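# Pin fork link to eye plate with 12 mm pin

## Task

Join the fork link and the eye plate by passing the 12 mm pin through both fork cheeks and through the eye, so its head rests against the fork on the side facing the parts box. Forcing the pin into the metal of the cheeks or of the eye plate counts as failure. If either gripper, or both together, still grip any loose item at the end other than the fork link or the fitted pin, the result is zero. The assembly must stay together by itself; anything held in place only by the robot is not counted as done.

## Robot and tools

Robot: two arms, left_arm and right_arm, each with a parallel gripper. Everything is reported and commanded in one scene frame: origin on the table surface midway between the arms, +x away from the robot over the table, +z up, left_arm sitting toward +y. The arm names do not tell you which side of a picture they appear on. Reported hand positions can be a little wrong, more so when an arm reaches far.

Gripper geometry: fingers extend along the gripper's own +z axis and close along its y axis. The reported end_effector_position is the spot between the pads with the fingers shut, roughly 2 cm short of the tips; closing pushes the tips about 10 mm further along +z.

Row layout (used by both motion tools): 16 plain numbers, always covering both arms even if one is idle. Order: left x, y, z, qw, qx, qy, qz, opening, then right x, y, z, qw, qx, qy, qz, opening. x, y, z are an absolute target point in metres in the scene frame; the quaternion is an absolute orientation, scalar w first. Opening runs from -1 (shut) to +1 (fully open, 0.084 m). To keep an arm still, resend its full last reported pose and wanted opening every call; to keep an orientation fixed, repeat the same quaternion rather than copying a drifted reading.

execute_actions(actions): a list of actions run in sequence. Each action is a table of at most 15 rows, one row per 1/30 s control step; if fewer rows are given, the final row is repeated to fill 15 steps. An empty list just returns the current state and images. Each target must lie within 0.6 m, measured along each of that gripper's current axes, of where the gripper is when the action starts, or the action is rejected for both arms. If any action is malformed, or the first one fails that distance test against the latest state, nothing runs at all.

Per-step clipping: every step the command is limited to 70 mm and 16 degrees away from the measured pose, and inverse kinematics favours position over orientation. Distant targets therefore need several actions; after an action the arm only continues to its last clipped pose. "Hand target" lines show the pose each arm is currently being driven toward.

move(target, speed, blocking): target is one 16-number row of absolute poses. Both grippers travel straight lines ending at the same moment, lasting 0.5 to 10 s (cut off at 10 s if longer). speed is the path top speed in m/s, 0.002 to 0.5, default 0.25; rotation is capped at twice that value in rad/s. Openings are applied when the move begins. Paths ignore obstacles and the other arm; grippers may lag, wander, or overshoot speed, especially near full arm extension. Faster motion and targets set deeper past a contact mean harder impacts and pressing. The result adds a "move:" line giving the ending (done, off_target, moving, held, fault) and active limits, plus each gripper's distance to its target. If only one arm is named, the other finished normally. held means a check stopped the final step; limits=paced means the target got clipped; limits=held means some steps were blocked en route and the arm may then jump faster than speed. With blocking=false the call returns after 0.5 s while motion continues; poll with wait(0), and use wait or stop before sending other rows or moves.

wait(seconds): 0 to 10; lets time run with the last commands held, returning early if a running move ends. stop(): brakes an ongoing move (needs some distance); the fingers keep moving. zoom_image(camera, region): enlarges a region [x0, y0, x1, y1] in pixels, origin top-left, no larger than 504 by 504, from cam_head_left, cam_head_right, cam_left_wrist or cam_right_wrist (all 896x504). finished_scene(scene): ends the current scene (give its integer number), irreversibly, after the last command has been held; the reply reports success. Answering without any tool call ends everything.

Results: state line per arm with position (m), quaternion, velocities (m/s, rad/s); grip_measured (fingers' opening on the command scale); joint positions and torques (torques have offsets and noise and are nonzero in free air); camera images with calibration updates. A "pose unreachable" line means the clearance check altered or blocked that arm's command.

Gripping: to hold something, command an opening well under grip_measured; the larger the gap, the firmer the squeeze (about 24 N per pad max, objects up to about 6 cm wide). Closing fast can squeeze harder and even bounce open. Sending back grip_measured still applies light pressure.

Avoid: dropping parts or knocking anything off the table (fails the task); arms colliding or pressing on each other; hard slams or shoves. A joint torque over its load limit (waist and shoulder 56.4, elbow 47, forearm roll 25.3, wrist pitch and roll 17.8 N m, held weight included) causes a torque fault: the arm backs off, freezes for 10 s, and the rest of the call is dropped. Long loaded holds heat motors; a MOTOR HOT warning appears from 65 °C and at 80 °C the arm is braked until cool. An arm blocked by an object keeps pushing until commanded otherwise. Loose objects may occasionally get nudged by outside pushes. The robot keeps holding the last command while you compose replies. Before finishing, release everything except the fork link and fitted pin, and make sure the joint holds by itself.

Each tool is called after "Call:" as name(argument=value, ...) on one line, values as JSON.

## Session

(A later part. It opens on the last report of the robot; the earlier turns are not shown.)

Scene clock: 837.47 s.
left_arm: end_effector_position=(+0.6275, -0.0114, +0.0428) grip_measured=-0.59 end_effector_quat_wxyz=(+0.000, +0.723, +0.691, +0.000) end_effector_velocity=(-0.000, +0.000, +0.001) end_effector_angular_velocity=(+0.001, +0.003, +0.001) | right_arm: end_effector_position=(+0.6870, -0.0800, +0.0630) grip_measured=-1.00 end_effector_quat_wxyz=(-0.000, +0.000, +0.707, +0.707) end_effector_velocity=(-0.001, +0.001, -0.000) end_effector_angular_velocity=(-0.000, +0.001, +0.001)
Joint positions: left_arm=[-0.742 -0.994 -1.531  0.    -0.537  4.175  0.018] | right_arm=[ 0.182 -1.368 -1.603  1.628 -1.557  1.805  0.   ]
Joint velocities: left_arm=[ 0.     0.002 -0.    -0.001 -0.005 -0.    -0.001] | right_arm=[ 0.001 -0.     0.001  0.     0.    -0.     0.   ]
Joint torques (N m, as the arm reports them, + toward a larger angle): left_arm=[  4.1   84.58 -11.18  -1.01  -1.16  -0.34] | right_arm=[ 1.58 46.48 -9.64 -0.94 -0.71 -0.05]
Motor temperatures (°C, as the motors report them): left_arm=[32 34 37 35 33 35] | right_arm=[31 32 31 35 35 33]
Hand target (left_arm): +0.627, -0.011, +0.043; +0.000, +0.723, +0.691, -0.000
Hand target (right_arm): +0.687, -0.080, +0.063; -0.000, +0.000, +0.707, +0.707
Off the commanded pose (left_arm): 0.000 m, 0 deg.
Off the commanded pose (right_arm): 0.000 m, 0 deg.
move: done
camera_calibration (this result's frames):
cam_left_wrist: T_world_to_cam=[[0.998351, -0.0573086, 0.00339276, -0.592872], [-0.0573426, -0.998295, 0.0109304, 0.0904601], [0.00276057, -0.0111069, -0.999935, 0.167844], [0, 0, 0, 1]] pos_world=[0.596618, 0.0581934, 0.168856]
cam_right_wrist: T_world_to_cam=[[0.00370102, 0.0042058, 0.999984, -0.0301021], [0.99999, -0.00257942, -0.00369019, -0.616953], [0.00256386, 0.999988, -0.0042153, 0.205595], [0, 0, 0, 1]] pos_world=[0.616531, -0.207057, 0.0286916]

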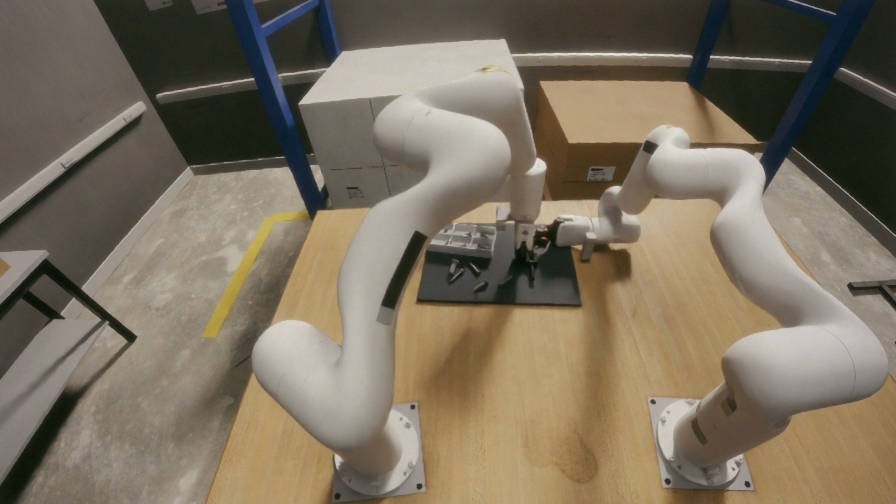

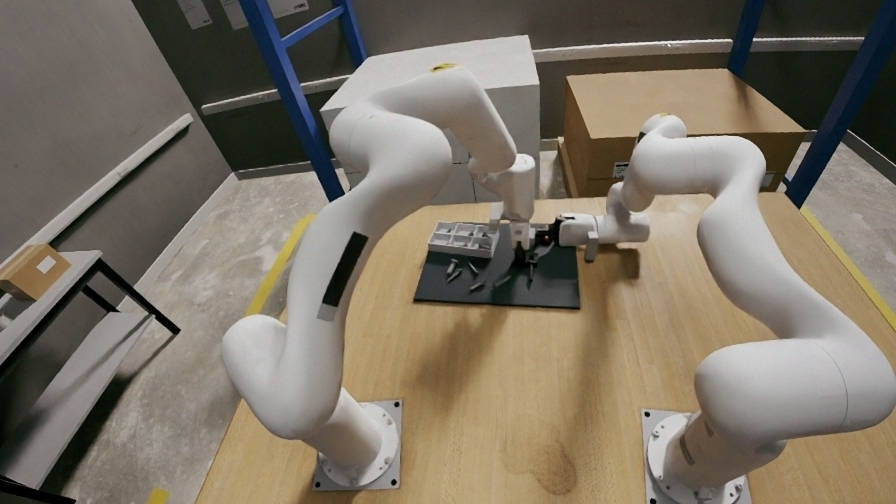

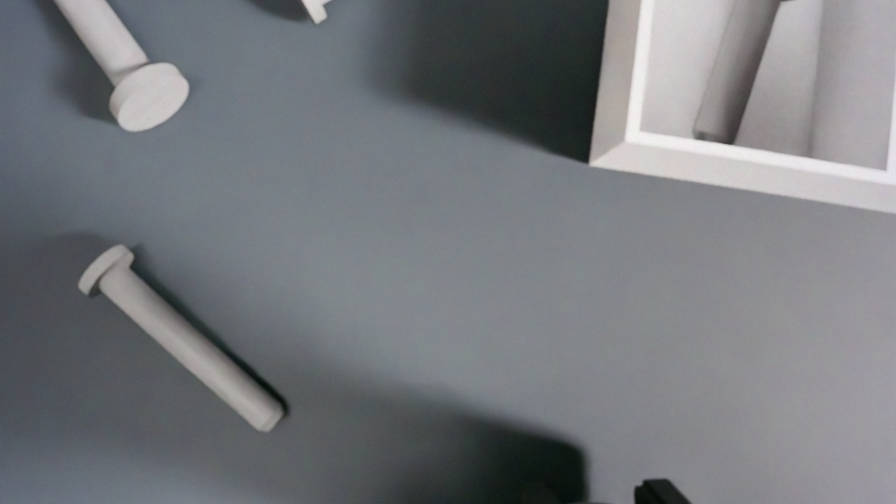

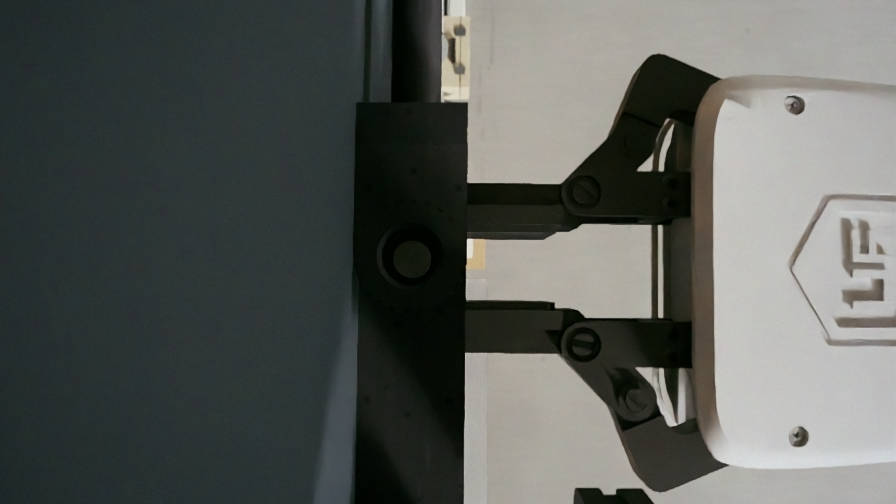

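Call:
move(target=[0.6275,-0.0115,0.0405,0,0.723,0.691,0,-0.2,0.687,-0.08,0.063,0,0,0.707,0.707,-1], speed=0.01)

Call:
move(target=[0.6275,-0.0115,0.09,0,0.723,0.691,0,-0.2,0.687,-0.08,0.063,0,0,0.707,0.707,-1], speed=0.08)

Call:
move(target=[0.626,-0.06,0.11,0,0.707,0.707,0,-0.2,0.687,-0.14,0.063,0,0,0.707,0.707,-1], speed=0.1)

Scene clock: 842.30 s.
left_arm: end_effector_position=(+0.6275, -0.0115, +0.0406) grip_measured=-0.22 end_effector_quat_wxyz=(-0.000, +0.723, +0.691, -0.000) end_effector_velocity=(+0.000, -0.000, -0.000) end_effector_angular_velocity=(-0.001, -0.001, +0.000) | right_arm: end_effector_position=(+0.6870, -0.0800, +0.0630) grip_measured=-1.00 end_effector_quat_wxyz=(+0.000, -0.000, +0.707, +0.707) end_effector_velocity=(+0.000, +0.000, +0.000) end_effector_angular_velocity=(+0.000, -0.000, -0.001)
Joint positions: left_arm=[-0.742 -0.998 -1.532  0.    -0.534  4.175  0.035] | right_arm=[ 0.182 -1.368 -1.603  1.628 -1.557  1.805  0.   ]
Joint velocities: left_arm=[-0.    -0.001 -0.001 -0.001  0.002  0.     0.   ] | right_arm=[ 0.     0.     0.     0.001 -0.    -0.     0.   ]
Joint torques (N m, as the arm reports them, + toward a larger angle): left_arm=[  4.5   73.66 -10.11  -0.49   0.32  -0.28] | right_arm=[ -2.08  44.55 -11.2   -0.45  -0.67  -0.19]
Motor temperatures (°C, as the motors report them): left_arm=[32 34 37 35 33 35] | right_arm=[31 32 31 35 35 33]
Hand target (left_arm): +0.628, -0.012, +0.041; -0.000, +0.723, +0.691, +0.000
Hand target (right_arm): +0.687, -0.080, +0.063; -0.000, +0.000, +0.707, +0.707
Off the commanded pose (left_arm): 0.000 m, 0 deg.
Off the commanded pose (right_arm): 0.000 m, 0 deg.
move: done
camera_calibration (this result's frames):
cam_left_wrist: T_world_to_cam=[[0.998349, -0.0573406, 0.00332808, -0.592844], [-0.0573738, -0.998293, 0.010926, 0.0904137], [0.0026959, -0.011099, -0.999935, 0.16566], [0, 0, 0, 1]] pos_world=[0.596607, 0.058104, 0.166634]
cam_right_wrist: T_world_to_cam=[[0.0037007, 0.00420581, 0.999984, -0.0301019], [0.99999, -0.00257934, -0.00368988, -0.616953], [0.00256378, 0.999988, -0.00421531, 0.205595], [0, 0, 0, 1]] pos_world=[0.616531, -0.207057, 0.0286916]

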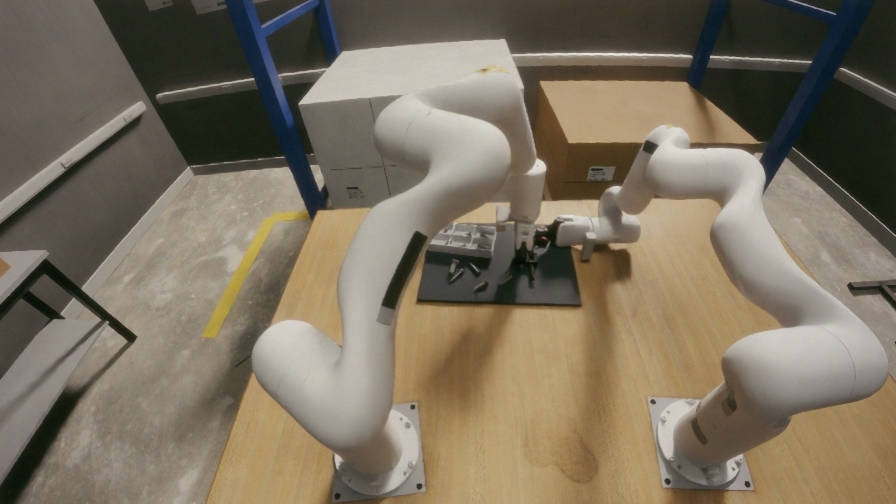

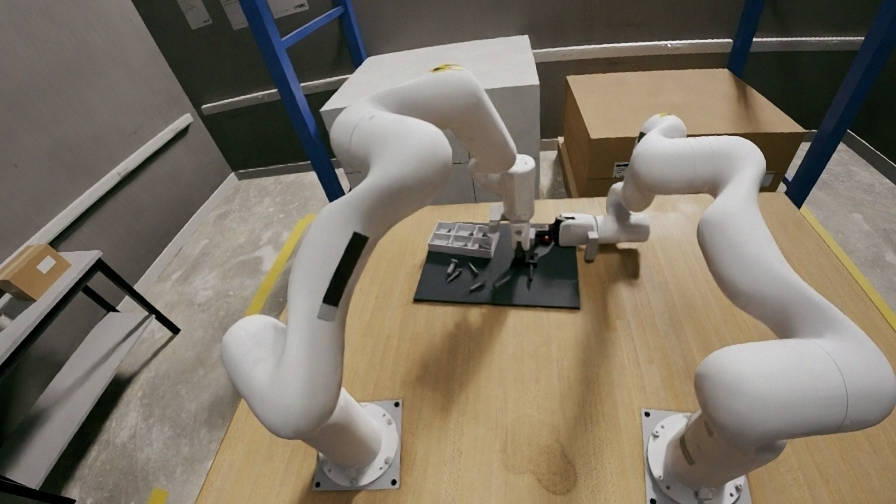

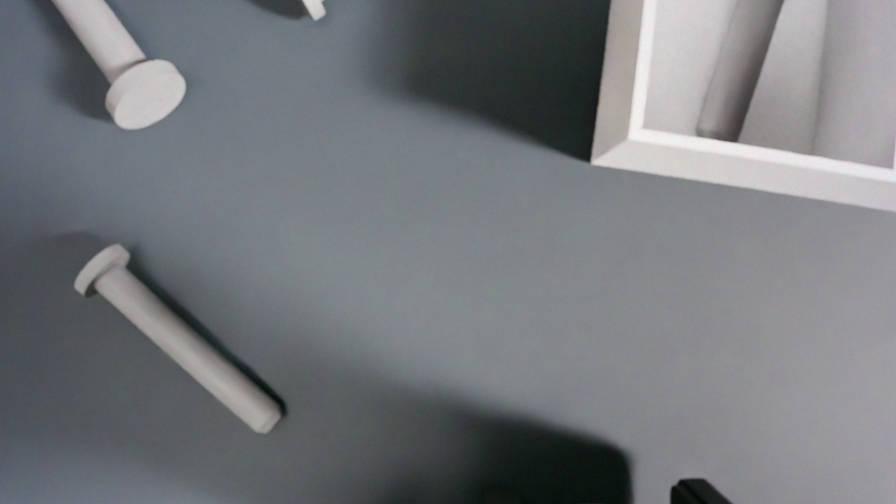

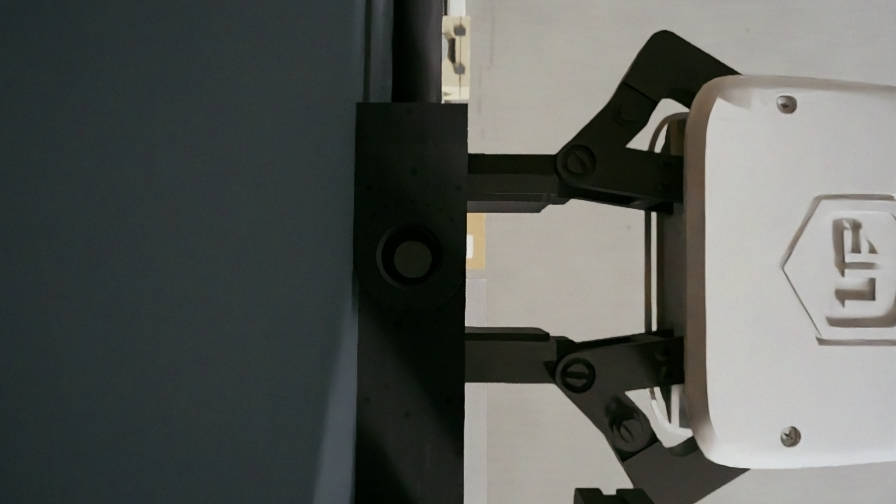

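Scene clock: 843.33 s.
left_arm: end_effector_position=(+0.6273, -0.0114, +0.0896) grip_measured=-0.22 end_effector_quat_wxyz=(-0.000, +0.723, +0.691, -0.000) end_effector_velocity=(-0.000, +0.000, +0.002) end_effector_angular_velocity=(+0.001, +0.002, +0.000) | right_arm: end_effector_position=(+0.6870, -0.0800, +0.0630) grip_measured=-1.00 end_effector_quat_wxyz=(-0.000, -0.000, +0.707, +0.707) end_effector_velocity=(+0.001, -0.001, +0.000) end_effector_angular_velocity=(+0.001, +0.000, -0.003)
Joint positions: left_arm=[-0.742 -0.917 -1.516 -0.    -0.6    4.175  0.035] | right_arm=[ 0.182 -1.368 -1.603  1.628 -1.557  1.805  0.   ]
Joint velocities: left_arm=[-0.     0.003  0.    -0.001 -0.005  0.     0.   ] | right_arm=[-0.001 -0.    -0.001  0.002 -0.     0.001  0.   ]
Joint torques (N m, as the arm reports them, + toward a larger angle): left_arm=[  6.42  70.78 -10.33  -0.24   0.34  -0.32] | right_arm=[-2.28 43.65 -9.86 -1.71 -0.91 -0.37]
Motor temperatures (°C, as the motors report them): left_arm=[32 34 37 35 33 35] | right_arm=[31 32 31 35 35 33]
Hand target (left_arm): +0.627, -0.011, +0.090; +0.000, +0.723, +0.691, -0.000
Hand target (right_arm): +0.687, -0.080, +0.063; +0.000, +0.000, +0.707, +0.707
Off the commanded pose (left_arm): 0.000 m, 0 deg.
Off the commanded pose (right_arm): 0.000 m, 0 deg.
move: done
camera_calibration (this result's frames):
cam_left_wrist: T_world_to_cam=[[0.998346, -0.0574186, 0.00305809, -0.592824], [-0.0574488, -0.998289, 0.010924, 0.089988], [0.00242562, -0.0110816, -0.999936, 0.214861], [0, 0, 0, 1]] pos_world=[0.596492, 0.0581759, 0.215678]
cam_right_wrist: T_world_to_cam=[[0.00370077, 0.00420584, 0.999984, -0.030102], [0.99999, -0.00257928, -0.00368995, -0.616953], [0.00256372, 0.999988, -0.00421534, 0.205595], [0, 0, 0, 1]] pos_world=[0.616531, -0.207057, 0.0286916]

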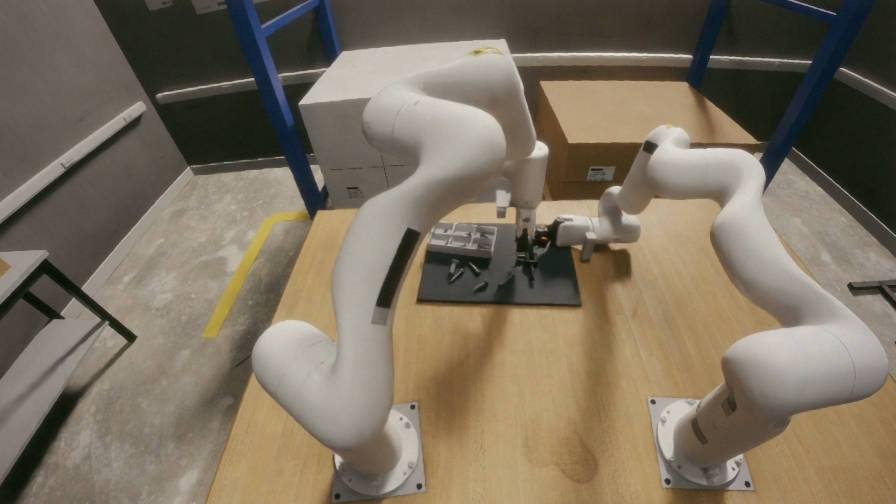

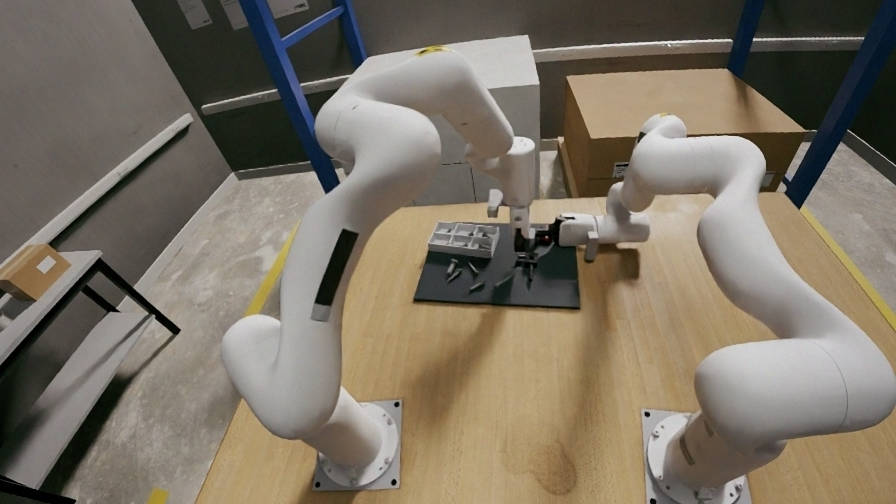

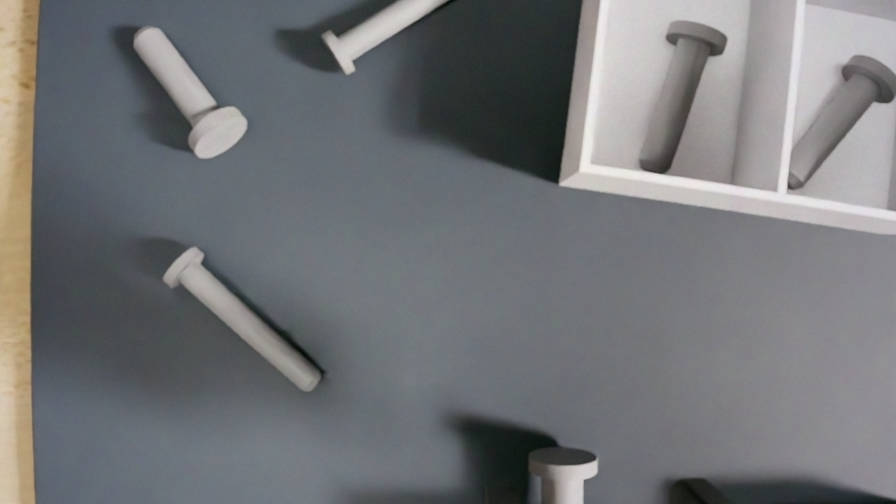

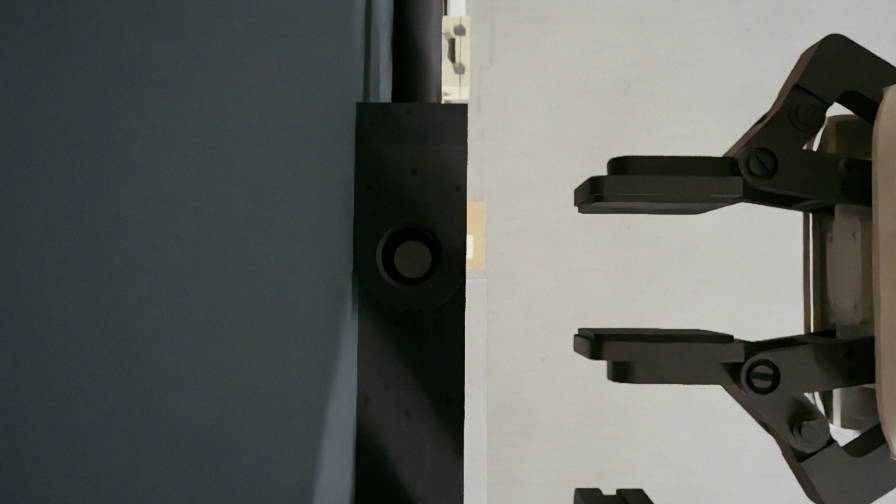

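Scene clock: 844.40 s.
left_arm: end_effector_position=(+0.6261, -0.0598, +0.1099) grip_measured=-0.22 end_effector_quat_wxyz=(-0.000, +0.707, +0.707, -0.000) end_effector_velocity=(-0.001, -0.003, +0.001) end_effector_angular_velocity=(+0.000, +0.001, +0.001) | right_arm: end_effector_position=(+0.6869, -0.1396, +0.0631) grip_measured=-1.00 end_effector_quat_wxyz=(-0.000, -0.000, +0.707, +0.707) end_effector_velocity=(+0.000, -0.001, +0.000) end_effector_angular_velocity=(-0.000, -0.001, +0.002)
Joint positions: left_arm=[-0.801 -0.946 -1.625 -0.    -0.678  4.071  0.035] | right_arm=[ 0.087 -1.367 -1.6    1.535 -1.58   1.804  0.   ]
Joint velocities: left_arm=[-0.004 -0.001 -0.005 -0.001 -0.004 -0.003 -0.   ] | right_arm=[-0.001 -0.    -0.002 -0.003 -0.001  0.     0.   ]
Joint torques (N m, as the arm reports them, + toward a larger angle): left_arm=[  6.77  73.14 -11.24  -0.39   0.36  -0.19] | right_arm=[ -0.47  42.18 -10.16  -1.31  -0.74  -0.05]
Motor temperatures (°C, as the motors report them): left_arm=[32 34 37 35 33 35] | right_arm=[31 32 31 35 35 33]
Hand target (left_arm): +0.626, -0.060, +0.110; -0.000, +0.707, +0.707, -0.000
Hand target (right_arm): +0.687, -0.140, +0.063; +0.000, -0.000, +0.707, +0.707
Off the commanded pose (left_arm): 0.000 m, 0 deg.
Off the commanded pose (right_arm): 0.000 m, 0 deg.
move: done
camera_calibration (this result's frames):
cam_left_wrist: T_world_to_cam=[[0.99992, -0.0122444, 0.00313162, -0.592729], [-0.0122783, -0.999864, 0.0110357, 0.0130252], [0.00299606, -0.0110733, -0.999934, 0.234287], [0, 0, 0, 1]] pos_world=[0.59214, 0.00836018, 0.235984]
cam_right_wrist: T_world_to_cam=[[0.00367656, 0.00373565, 0.999986, -0.0300132], [0.99999, -0.00245329, -0.00366741, -0.617037], [0.00243956, 0.99999, -0.00374463, 0.265244], [0, 0, 0, 1]] pos_world=[0.616494, -0.266643, 0.0287431]

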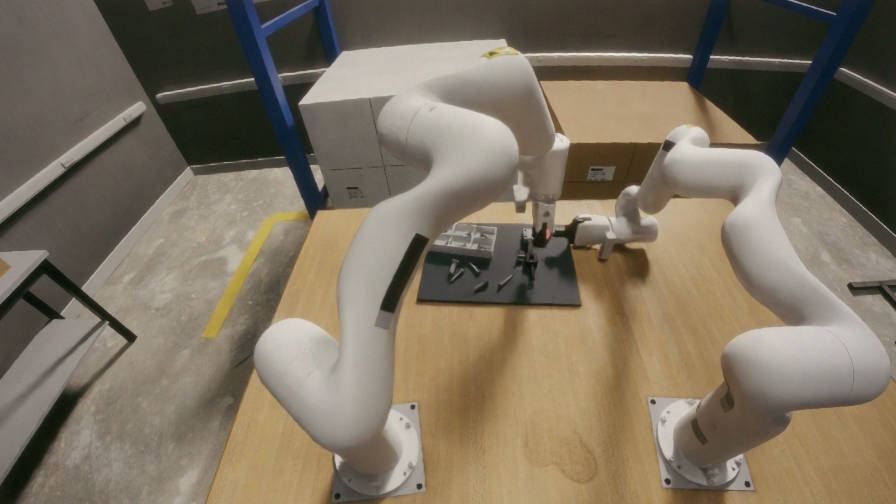

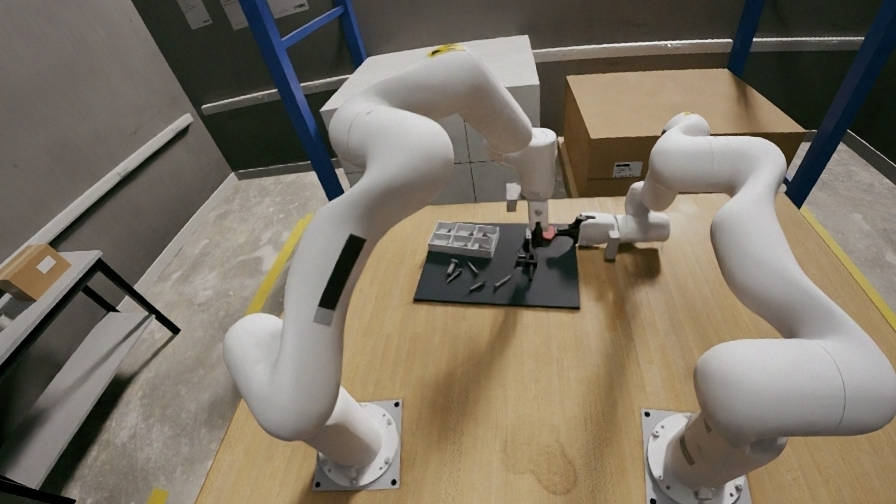

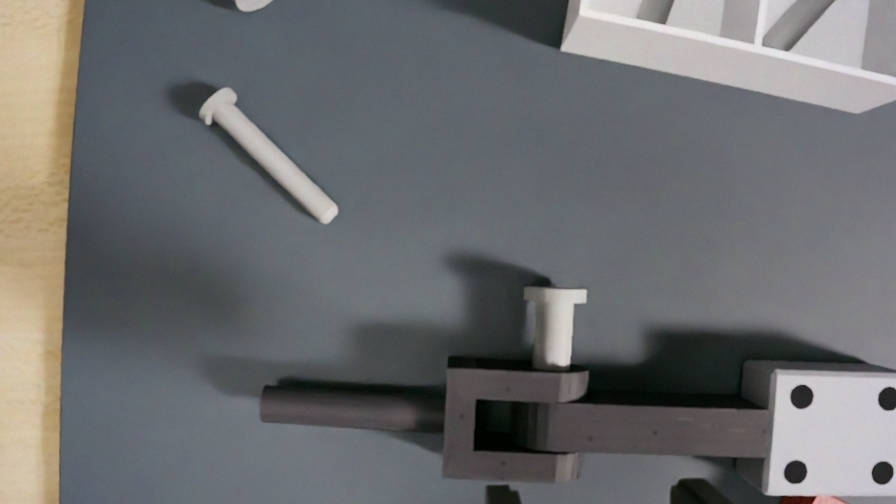

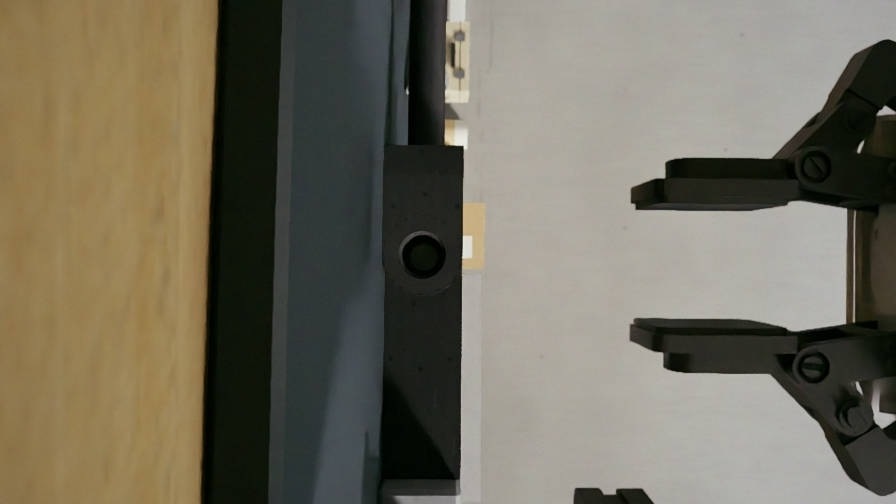

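Call:
move(target=[0.6284,0.022,0.09,0,0.723,0.691,0,-1,0.687,-0.14,0.063,0,0,0.707,0.707,-1], speed=0.1)

Call:
move(target=[0.6284,0.022,0.041,0,0.723,0.691,0,-1,0.687,-0.14,0.063,0,0,0.707,0.707,-1], speed=0.04)

Call:
move(target=[0.6278,0.008,0.041,0,0.723,0.691,0,-1,0.687,-0.14,0.063,0,0,0.707,0.707,-1], speed=0.005)

Scene clock: 848.13 s.
left_arm: end_effector_position=(+0.6282, +0.0218, +0.0900) grip_measured=-1.00 end_effector_quat_wxyz=(+0.000, +0.723, +0.691, +0.000) end_effector_velocity=(-0.000, +0.002, -0.001) end_effector_angular_velocity=(+0.000, +0.001, -0.002) | right_arm: end_effector_position=(+0.6870, -0.1400, +0.0630) grip_measured=-1.00 end_effector_quat_wxyz=(+0.000, +0.000, +0.707, +0.707) end_effector_velocity=(-0.001, +0.001, -0.001) end_effector_angular_velocity=(+0.000, +0.002, +0.000)
Joint positions: left_arm=[-0.699 -0.88  -1.45   0.001 -0.569  4.217  0.   ] | right_arm=[ 0.086 -1.367 -1.6    1.535 -1.579  1.804  0.   ]
Joint velocities: left_arm=[ 0.003  0.     0.004 -0.     0.002  0.004  0.   ] | right_arm=[ 0.001 -0.001  0.002  0.001  0.    -0.     0.   ]
Joint torques (N m, as the arm reports them, + toward a larger angle): left_arm=[  5.68  68.95 -10.23  -0.66   0.32  -0.34] | right_arm=[  0.27  49.94 -10.89  -0.83  -0.76  -0.01]
Motor temperatures (°C, as the motors report them): left_arm=[32 34 37 35 33 35] | right_arm=[31 32 31 35 35 33]
Hand target (left_arm): +0.628, +0.022, +0.090; +0.000, +0.723, +0.691, +0.000
Hand target (right_arm): +0.687, -0.140, +0.063; +0.000, +0.000, +0.707, +0.707
Off the commanded pose (left_arm): 0.000 m, 0 deg.
Off the commanded pose (right_arm): 0.000 m, 0 deg.
move: done
camera_calibration (this result's frames):
cam_left_wrist: T_world_to_cam=[[0.998355, -0.0572234, 0.00367144, -0.591823], [-0.05726, -0.998301, 0.0107855, 0.123063], [0.00304802, -0.010978, -0.999935, 0.215204], [0, 0, 0, 1]] pos_world=[0.59724, 0.09135, 0.216036]
cam_right_wrist: T_world_to_cam=[[0.00370047, 0.00420154, 0.999984, -0.0298508], [0.99999, -0.00258029, -0.00368965, -0.617107], [0.00256475, 0.999988, -0.00421105, 0.265592], [0, 0, 0, 1]] pos_world=[0.61653, -0.267056, 0.0286918]

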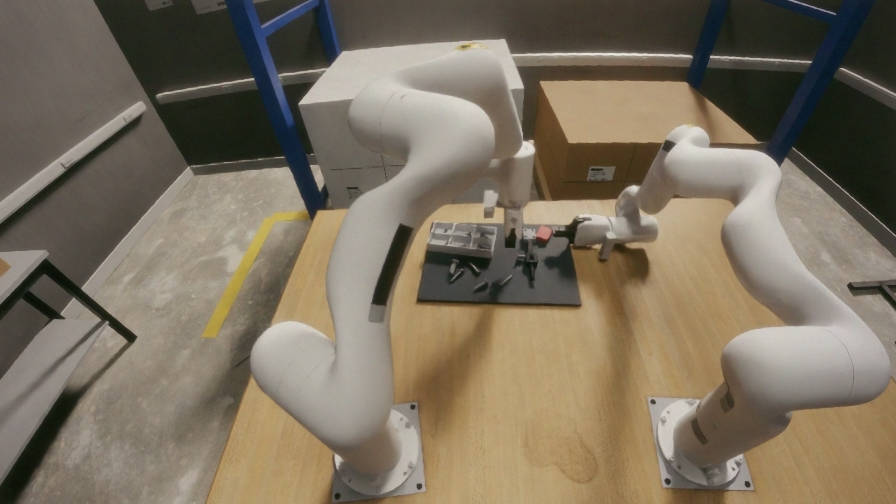

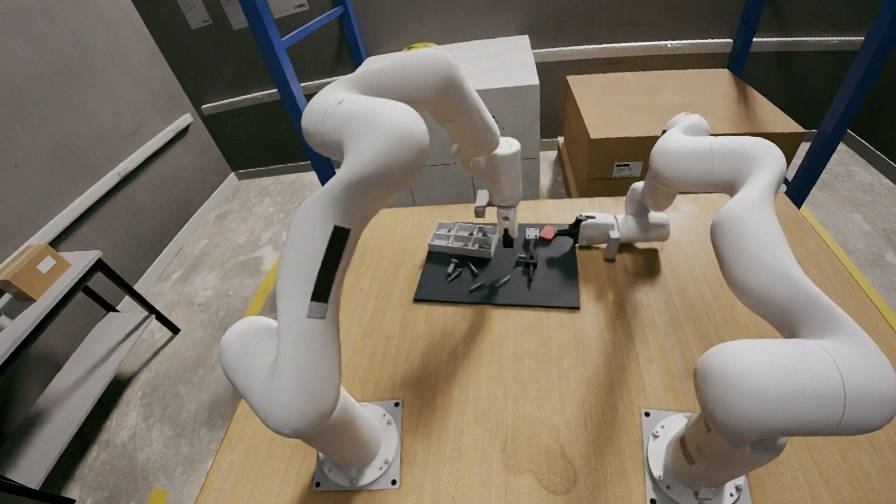

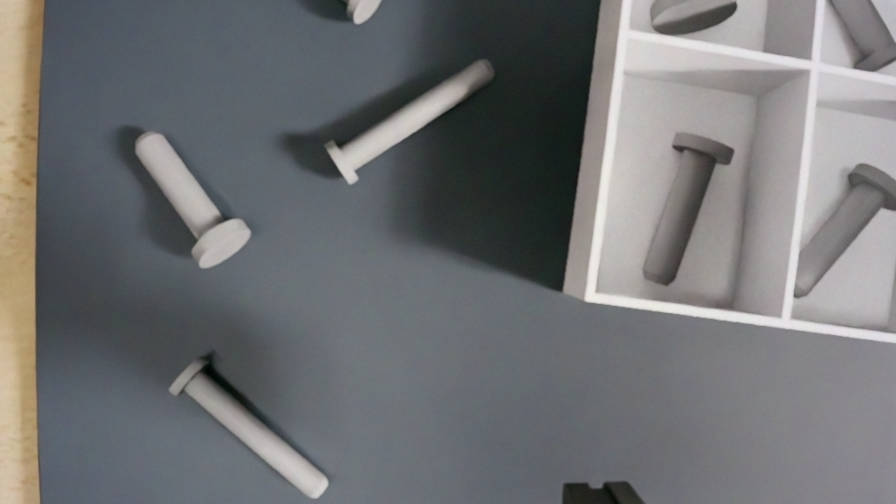

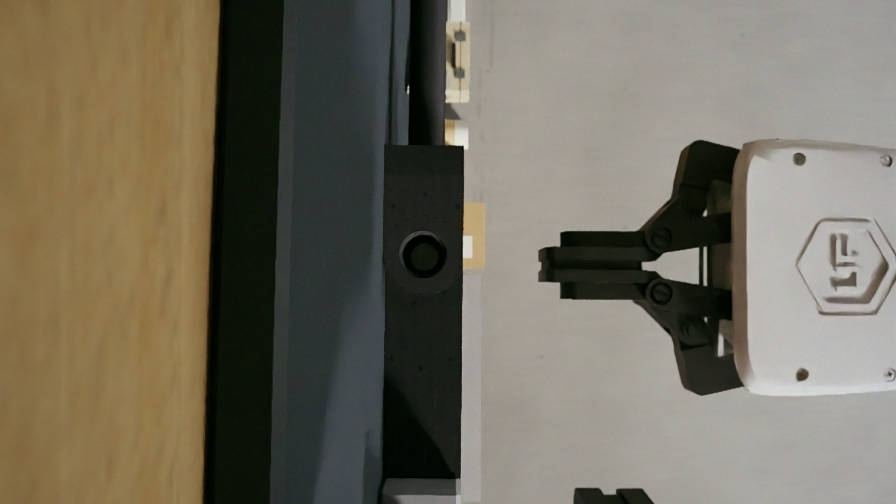

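Scene clock: 849.73 s.
left_arm: end_effector_position=(+0.6285, +0.0220, +0.0413) grip_measured=-1.00 end_effector_quat_wxyz=(+0.000, +0.723, +0.691, +0.000) end_effector_velocity=(+0.000, -0.000, -0.001) end_effector_angular_velocity=(-0.001, -0.001, +0.000) | right_arm: end_effector_position=(+0.6870, -0.1400, +0.0630) grip_measured=-1.00 end_effector_quat_wxyz=(+0.000, +0.000, +0.707, +0.707) end_effector_velocity=(-0.000, +0.000, -0.000) end_effector_angular_velocity=(+0.000, -0.000, -0.000)
Joint positions: left_arm=[-0.699 -0.963 -1.466  0.    -0.503  4.218  0.   ] | right_arm=[ 0.086 -1.367 -1.6    1.535 -1.579  1.804  0.   ]
Joint velocities: left_arm=[ 0.    -0.002 -0.001 -0.     0.002  0.     0.   ] | right_arm=[ 0.    -0.    -0.     0.     0.    -0.001  0.   ]
Joint torques (N m, as the arm reports them, + toward a larger angle): left_arm=[ 5.52 72.56 -9.5  -0.63  0.31 -0.29] | right_arm=[ 1.41 46.03 -9.72 -0.72 -0.45 -0.2 ]
Motor temperatures (°C, as the motors report them): left_arm=[32 34 37 35 33 35] | right_arm=[31 32 31 35 35 33]
Hand target (left_arm): +0.628, +0.022, +0.041; -0.000, +0.723, +0.691, +0.000
Hand target (right_arm): +0.687, -0.140, +0.063; +0.000, +0.000, +0.707, +0.707
Off the commanded pose (left_arm): 0.000 m, 0 deg.
Off the commanded pose (right_arm): 0.000 m, 0 deg.
move: done
camera_calibration (this result's frames):
cam_left_wrist: T_world_to_cam=[[0.998353, -0.0572612, 0.00355519, -0.591975], [-0.0572969, -0.998298, 0.0108931, 0.123827], [0.00292539, -0.0110788, -0.999934, 0.166544], [0, 0, 0, 1]] pos_world=[0.597607, 0.0915637, 0.167289]
cam_right_wrist: T_world_to_cam=[[0.00370077, 0.00420587, 0.999984, -0.0298496], [0.99999, -0.00257951, -0.00368994, -0.617107], [0.00256395, 0.999988, -0.00421537, 0.265594], [0, 0, 0, 1]] pos_world=[0.616531, -0.267057, 0.0286916]

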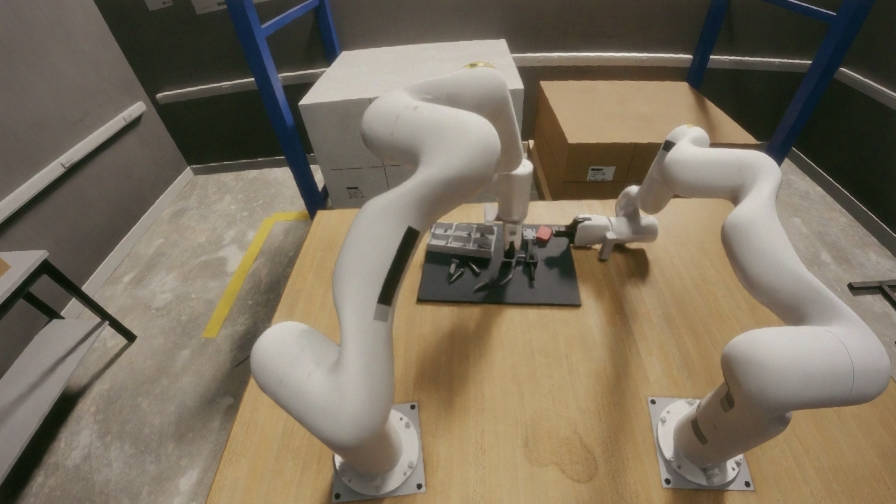

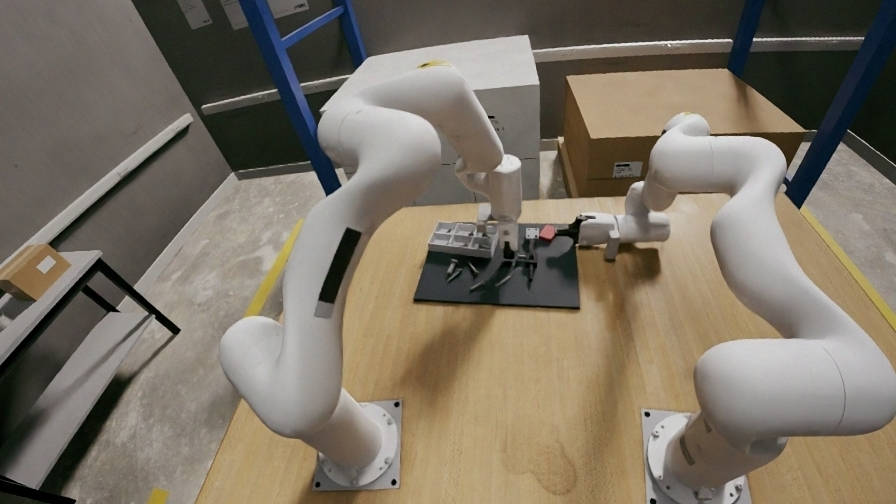

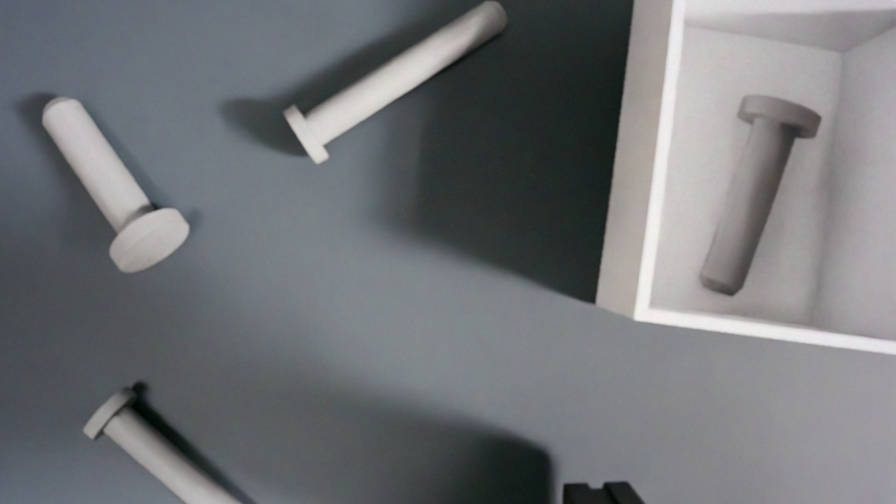

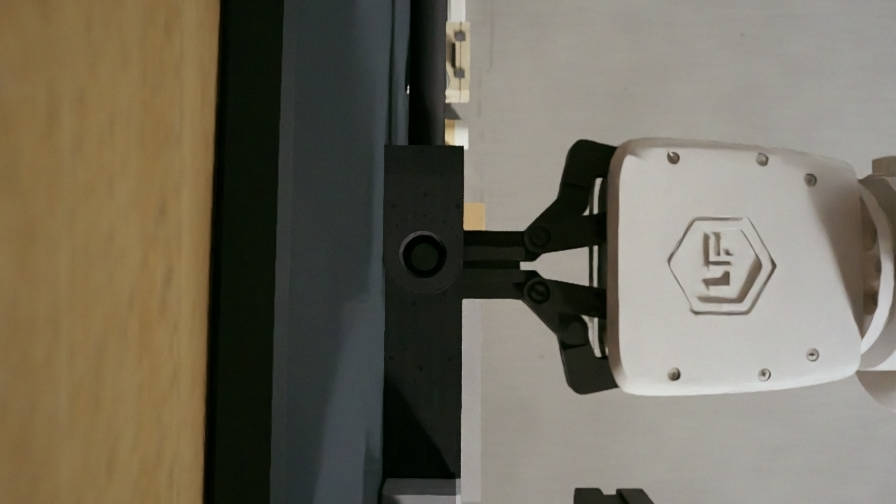

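Scene clock: 852.73 s.
left_arm: end_effector_position=(+0.6278, +0.0081, +0.0410) grip_measured=-1.00 end_effector_quat_wxyz=(-0.000, +0.723, +0.691, -0.000) end_effector_velocity=(+0.001, -0.001, +0.001) end_effector_angular_velocity=(-0.001, -0.001, +0.001) | right_arm: end_effector_position=(+0.6870, -0.1400, +0.0630) grip_measured=-1.00 end_effector_quat_wxyz=(+0.000, +0.000, +0.707, +0.707) end_effector_velocity=(+0.000, -0.002, -0.000) end_effector_angular_velocity=(-0.000, -0.001, -0.001)
Joint positions: left_arm=[-0.717 -0.977 -1.492 -0.    -0.515  4.2    0.   ] | right_arm=[ 0.086 -1.367 -1.6    1.535 -1.579  1.804  0.   ]
Joint velocities: left_arm=[-0.001  0.    -0.002 -0.    -0.001 -0.001  0.   ] | right_arm=[-0.002 -0.001 -0.002 -0.002 -0.    -0.     0.   ]
Joint torques (N m, as the arm reports them, + toward a larger angle): left_arm=[ 5.86 71.95 -9.17 -0.82  0.44 -0.26] | right_arm=[ -1.26  48.34 -11.02  -1.39  -0.71  -0.12]
Motor temperatures (°C, as the motors report them): left_arm=[32 34 37 35 33 35] | right_arm=[31 32 31 35 35 33]
Hand target (left_arm): +0.628, +0.008, +0.041; -0.000, +0.723, +0.691, -0.000
Hand target (right_arm): +0.687, -0.140, +0.063; +0.000, +0.000, +0.707, +0.707
Off the commanded pose (left_arm): 0.000 m, 0 deg.
Off the commanded pose (right_arm): 0.000 m, 0 deg.
move: done
camera_calibration (this result's frames):
cam_left_wrist: T_world_to_cam=[[0.998348, -0.057362, 0.00333468, -0.592072], [-0.0573953, -0.998291, 0.0109709, 0.109988], [0.00269967, -0.0111442, -0.999934, 0.166291], [0, 0, 0, 1]] pos_world=[0.596958, 0.0776909, 0.167047]
cam_right_wrist: T_world_to_cam=[[0.00370083, 0.00420584, 0.999984, -0.0298497], [0.99999, -0.00257971, -0.00369, -0.617108], [0.00256415, 0.999988, -0.00421534, 0.265594], [0, 0, 0, 1]] pos_world=[0.616531, -0.267057, 0.0286917]

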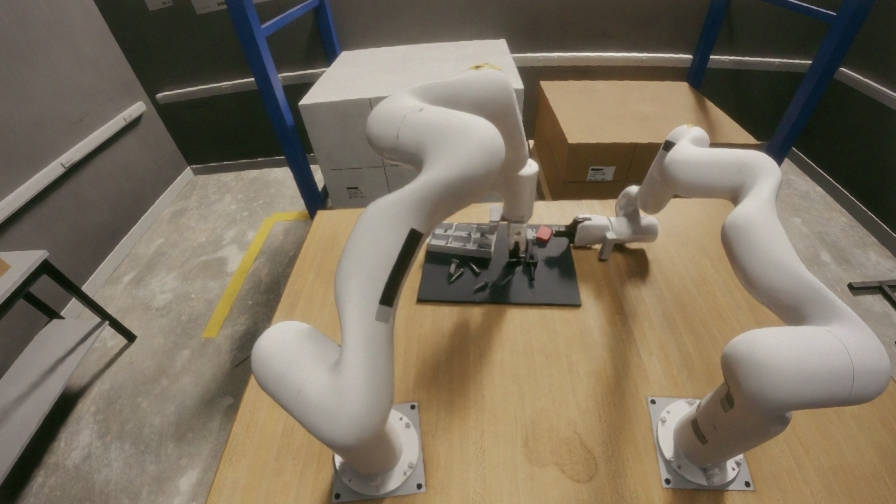

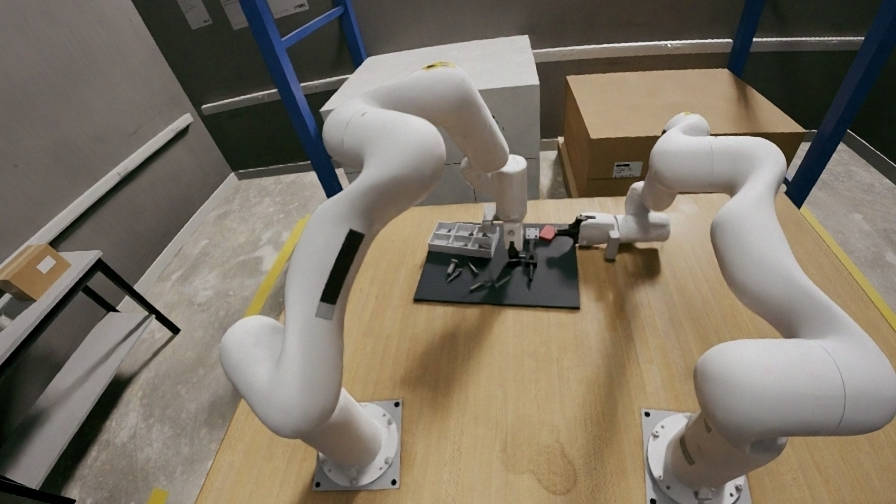

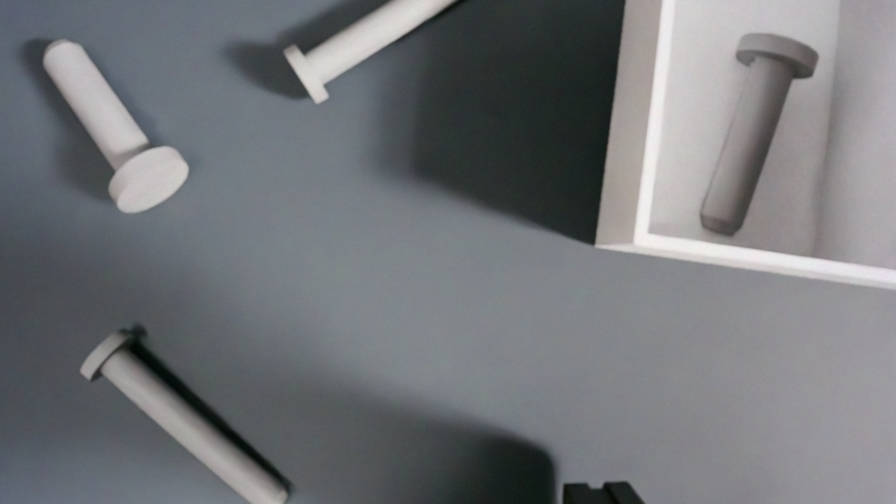

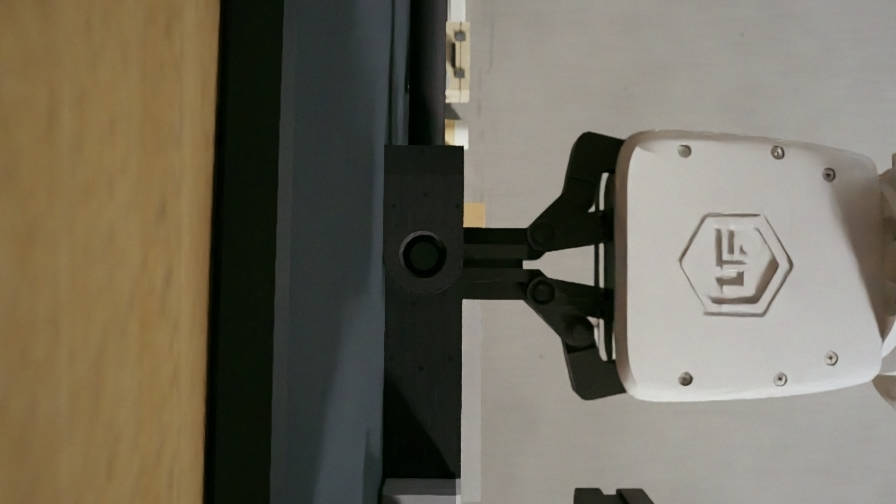

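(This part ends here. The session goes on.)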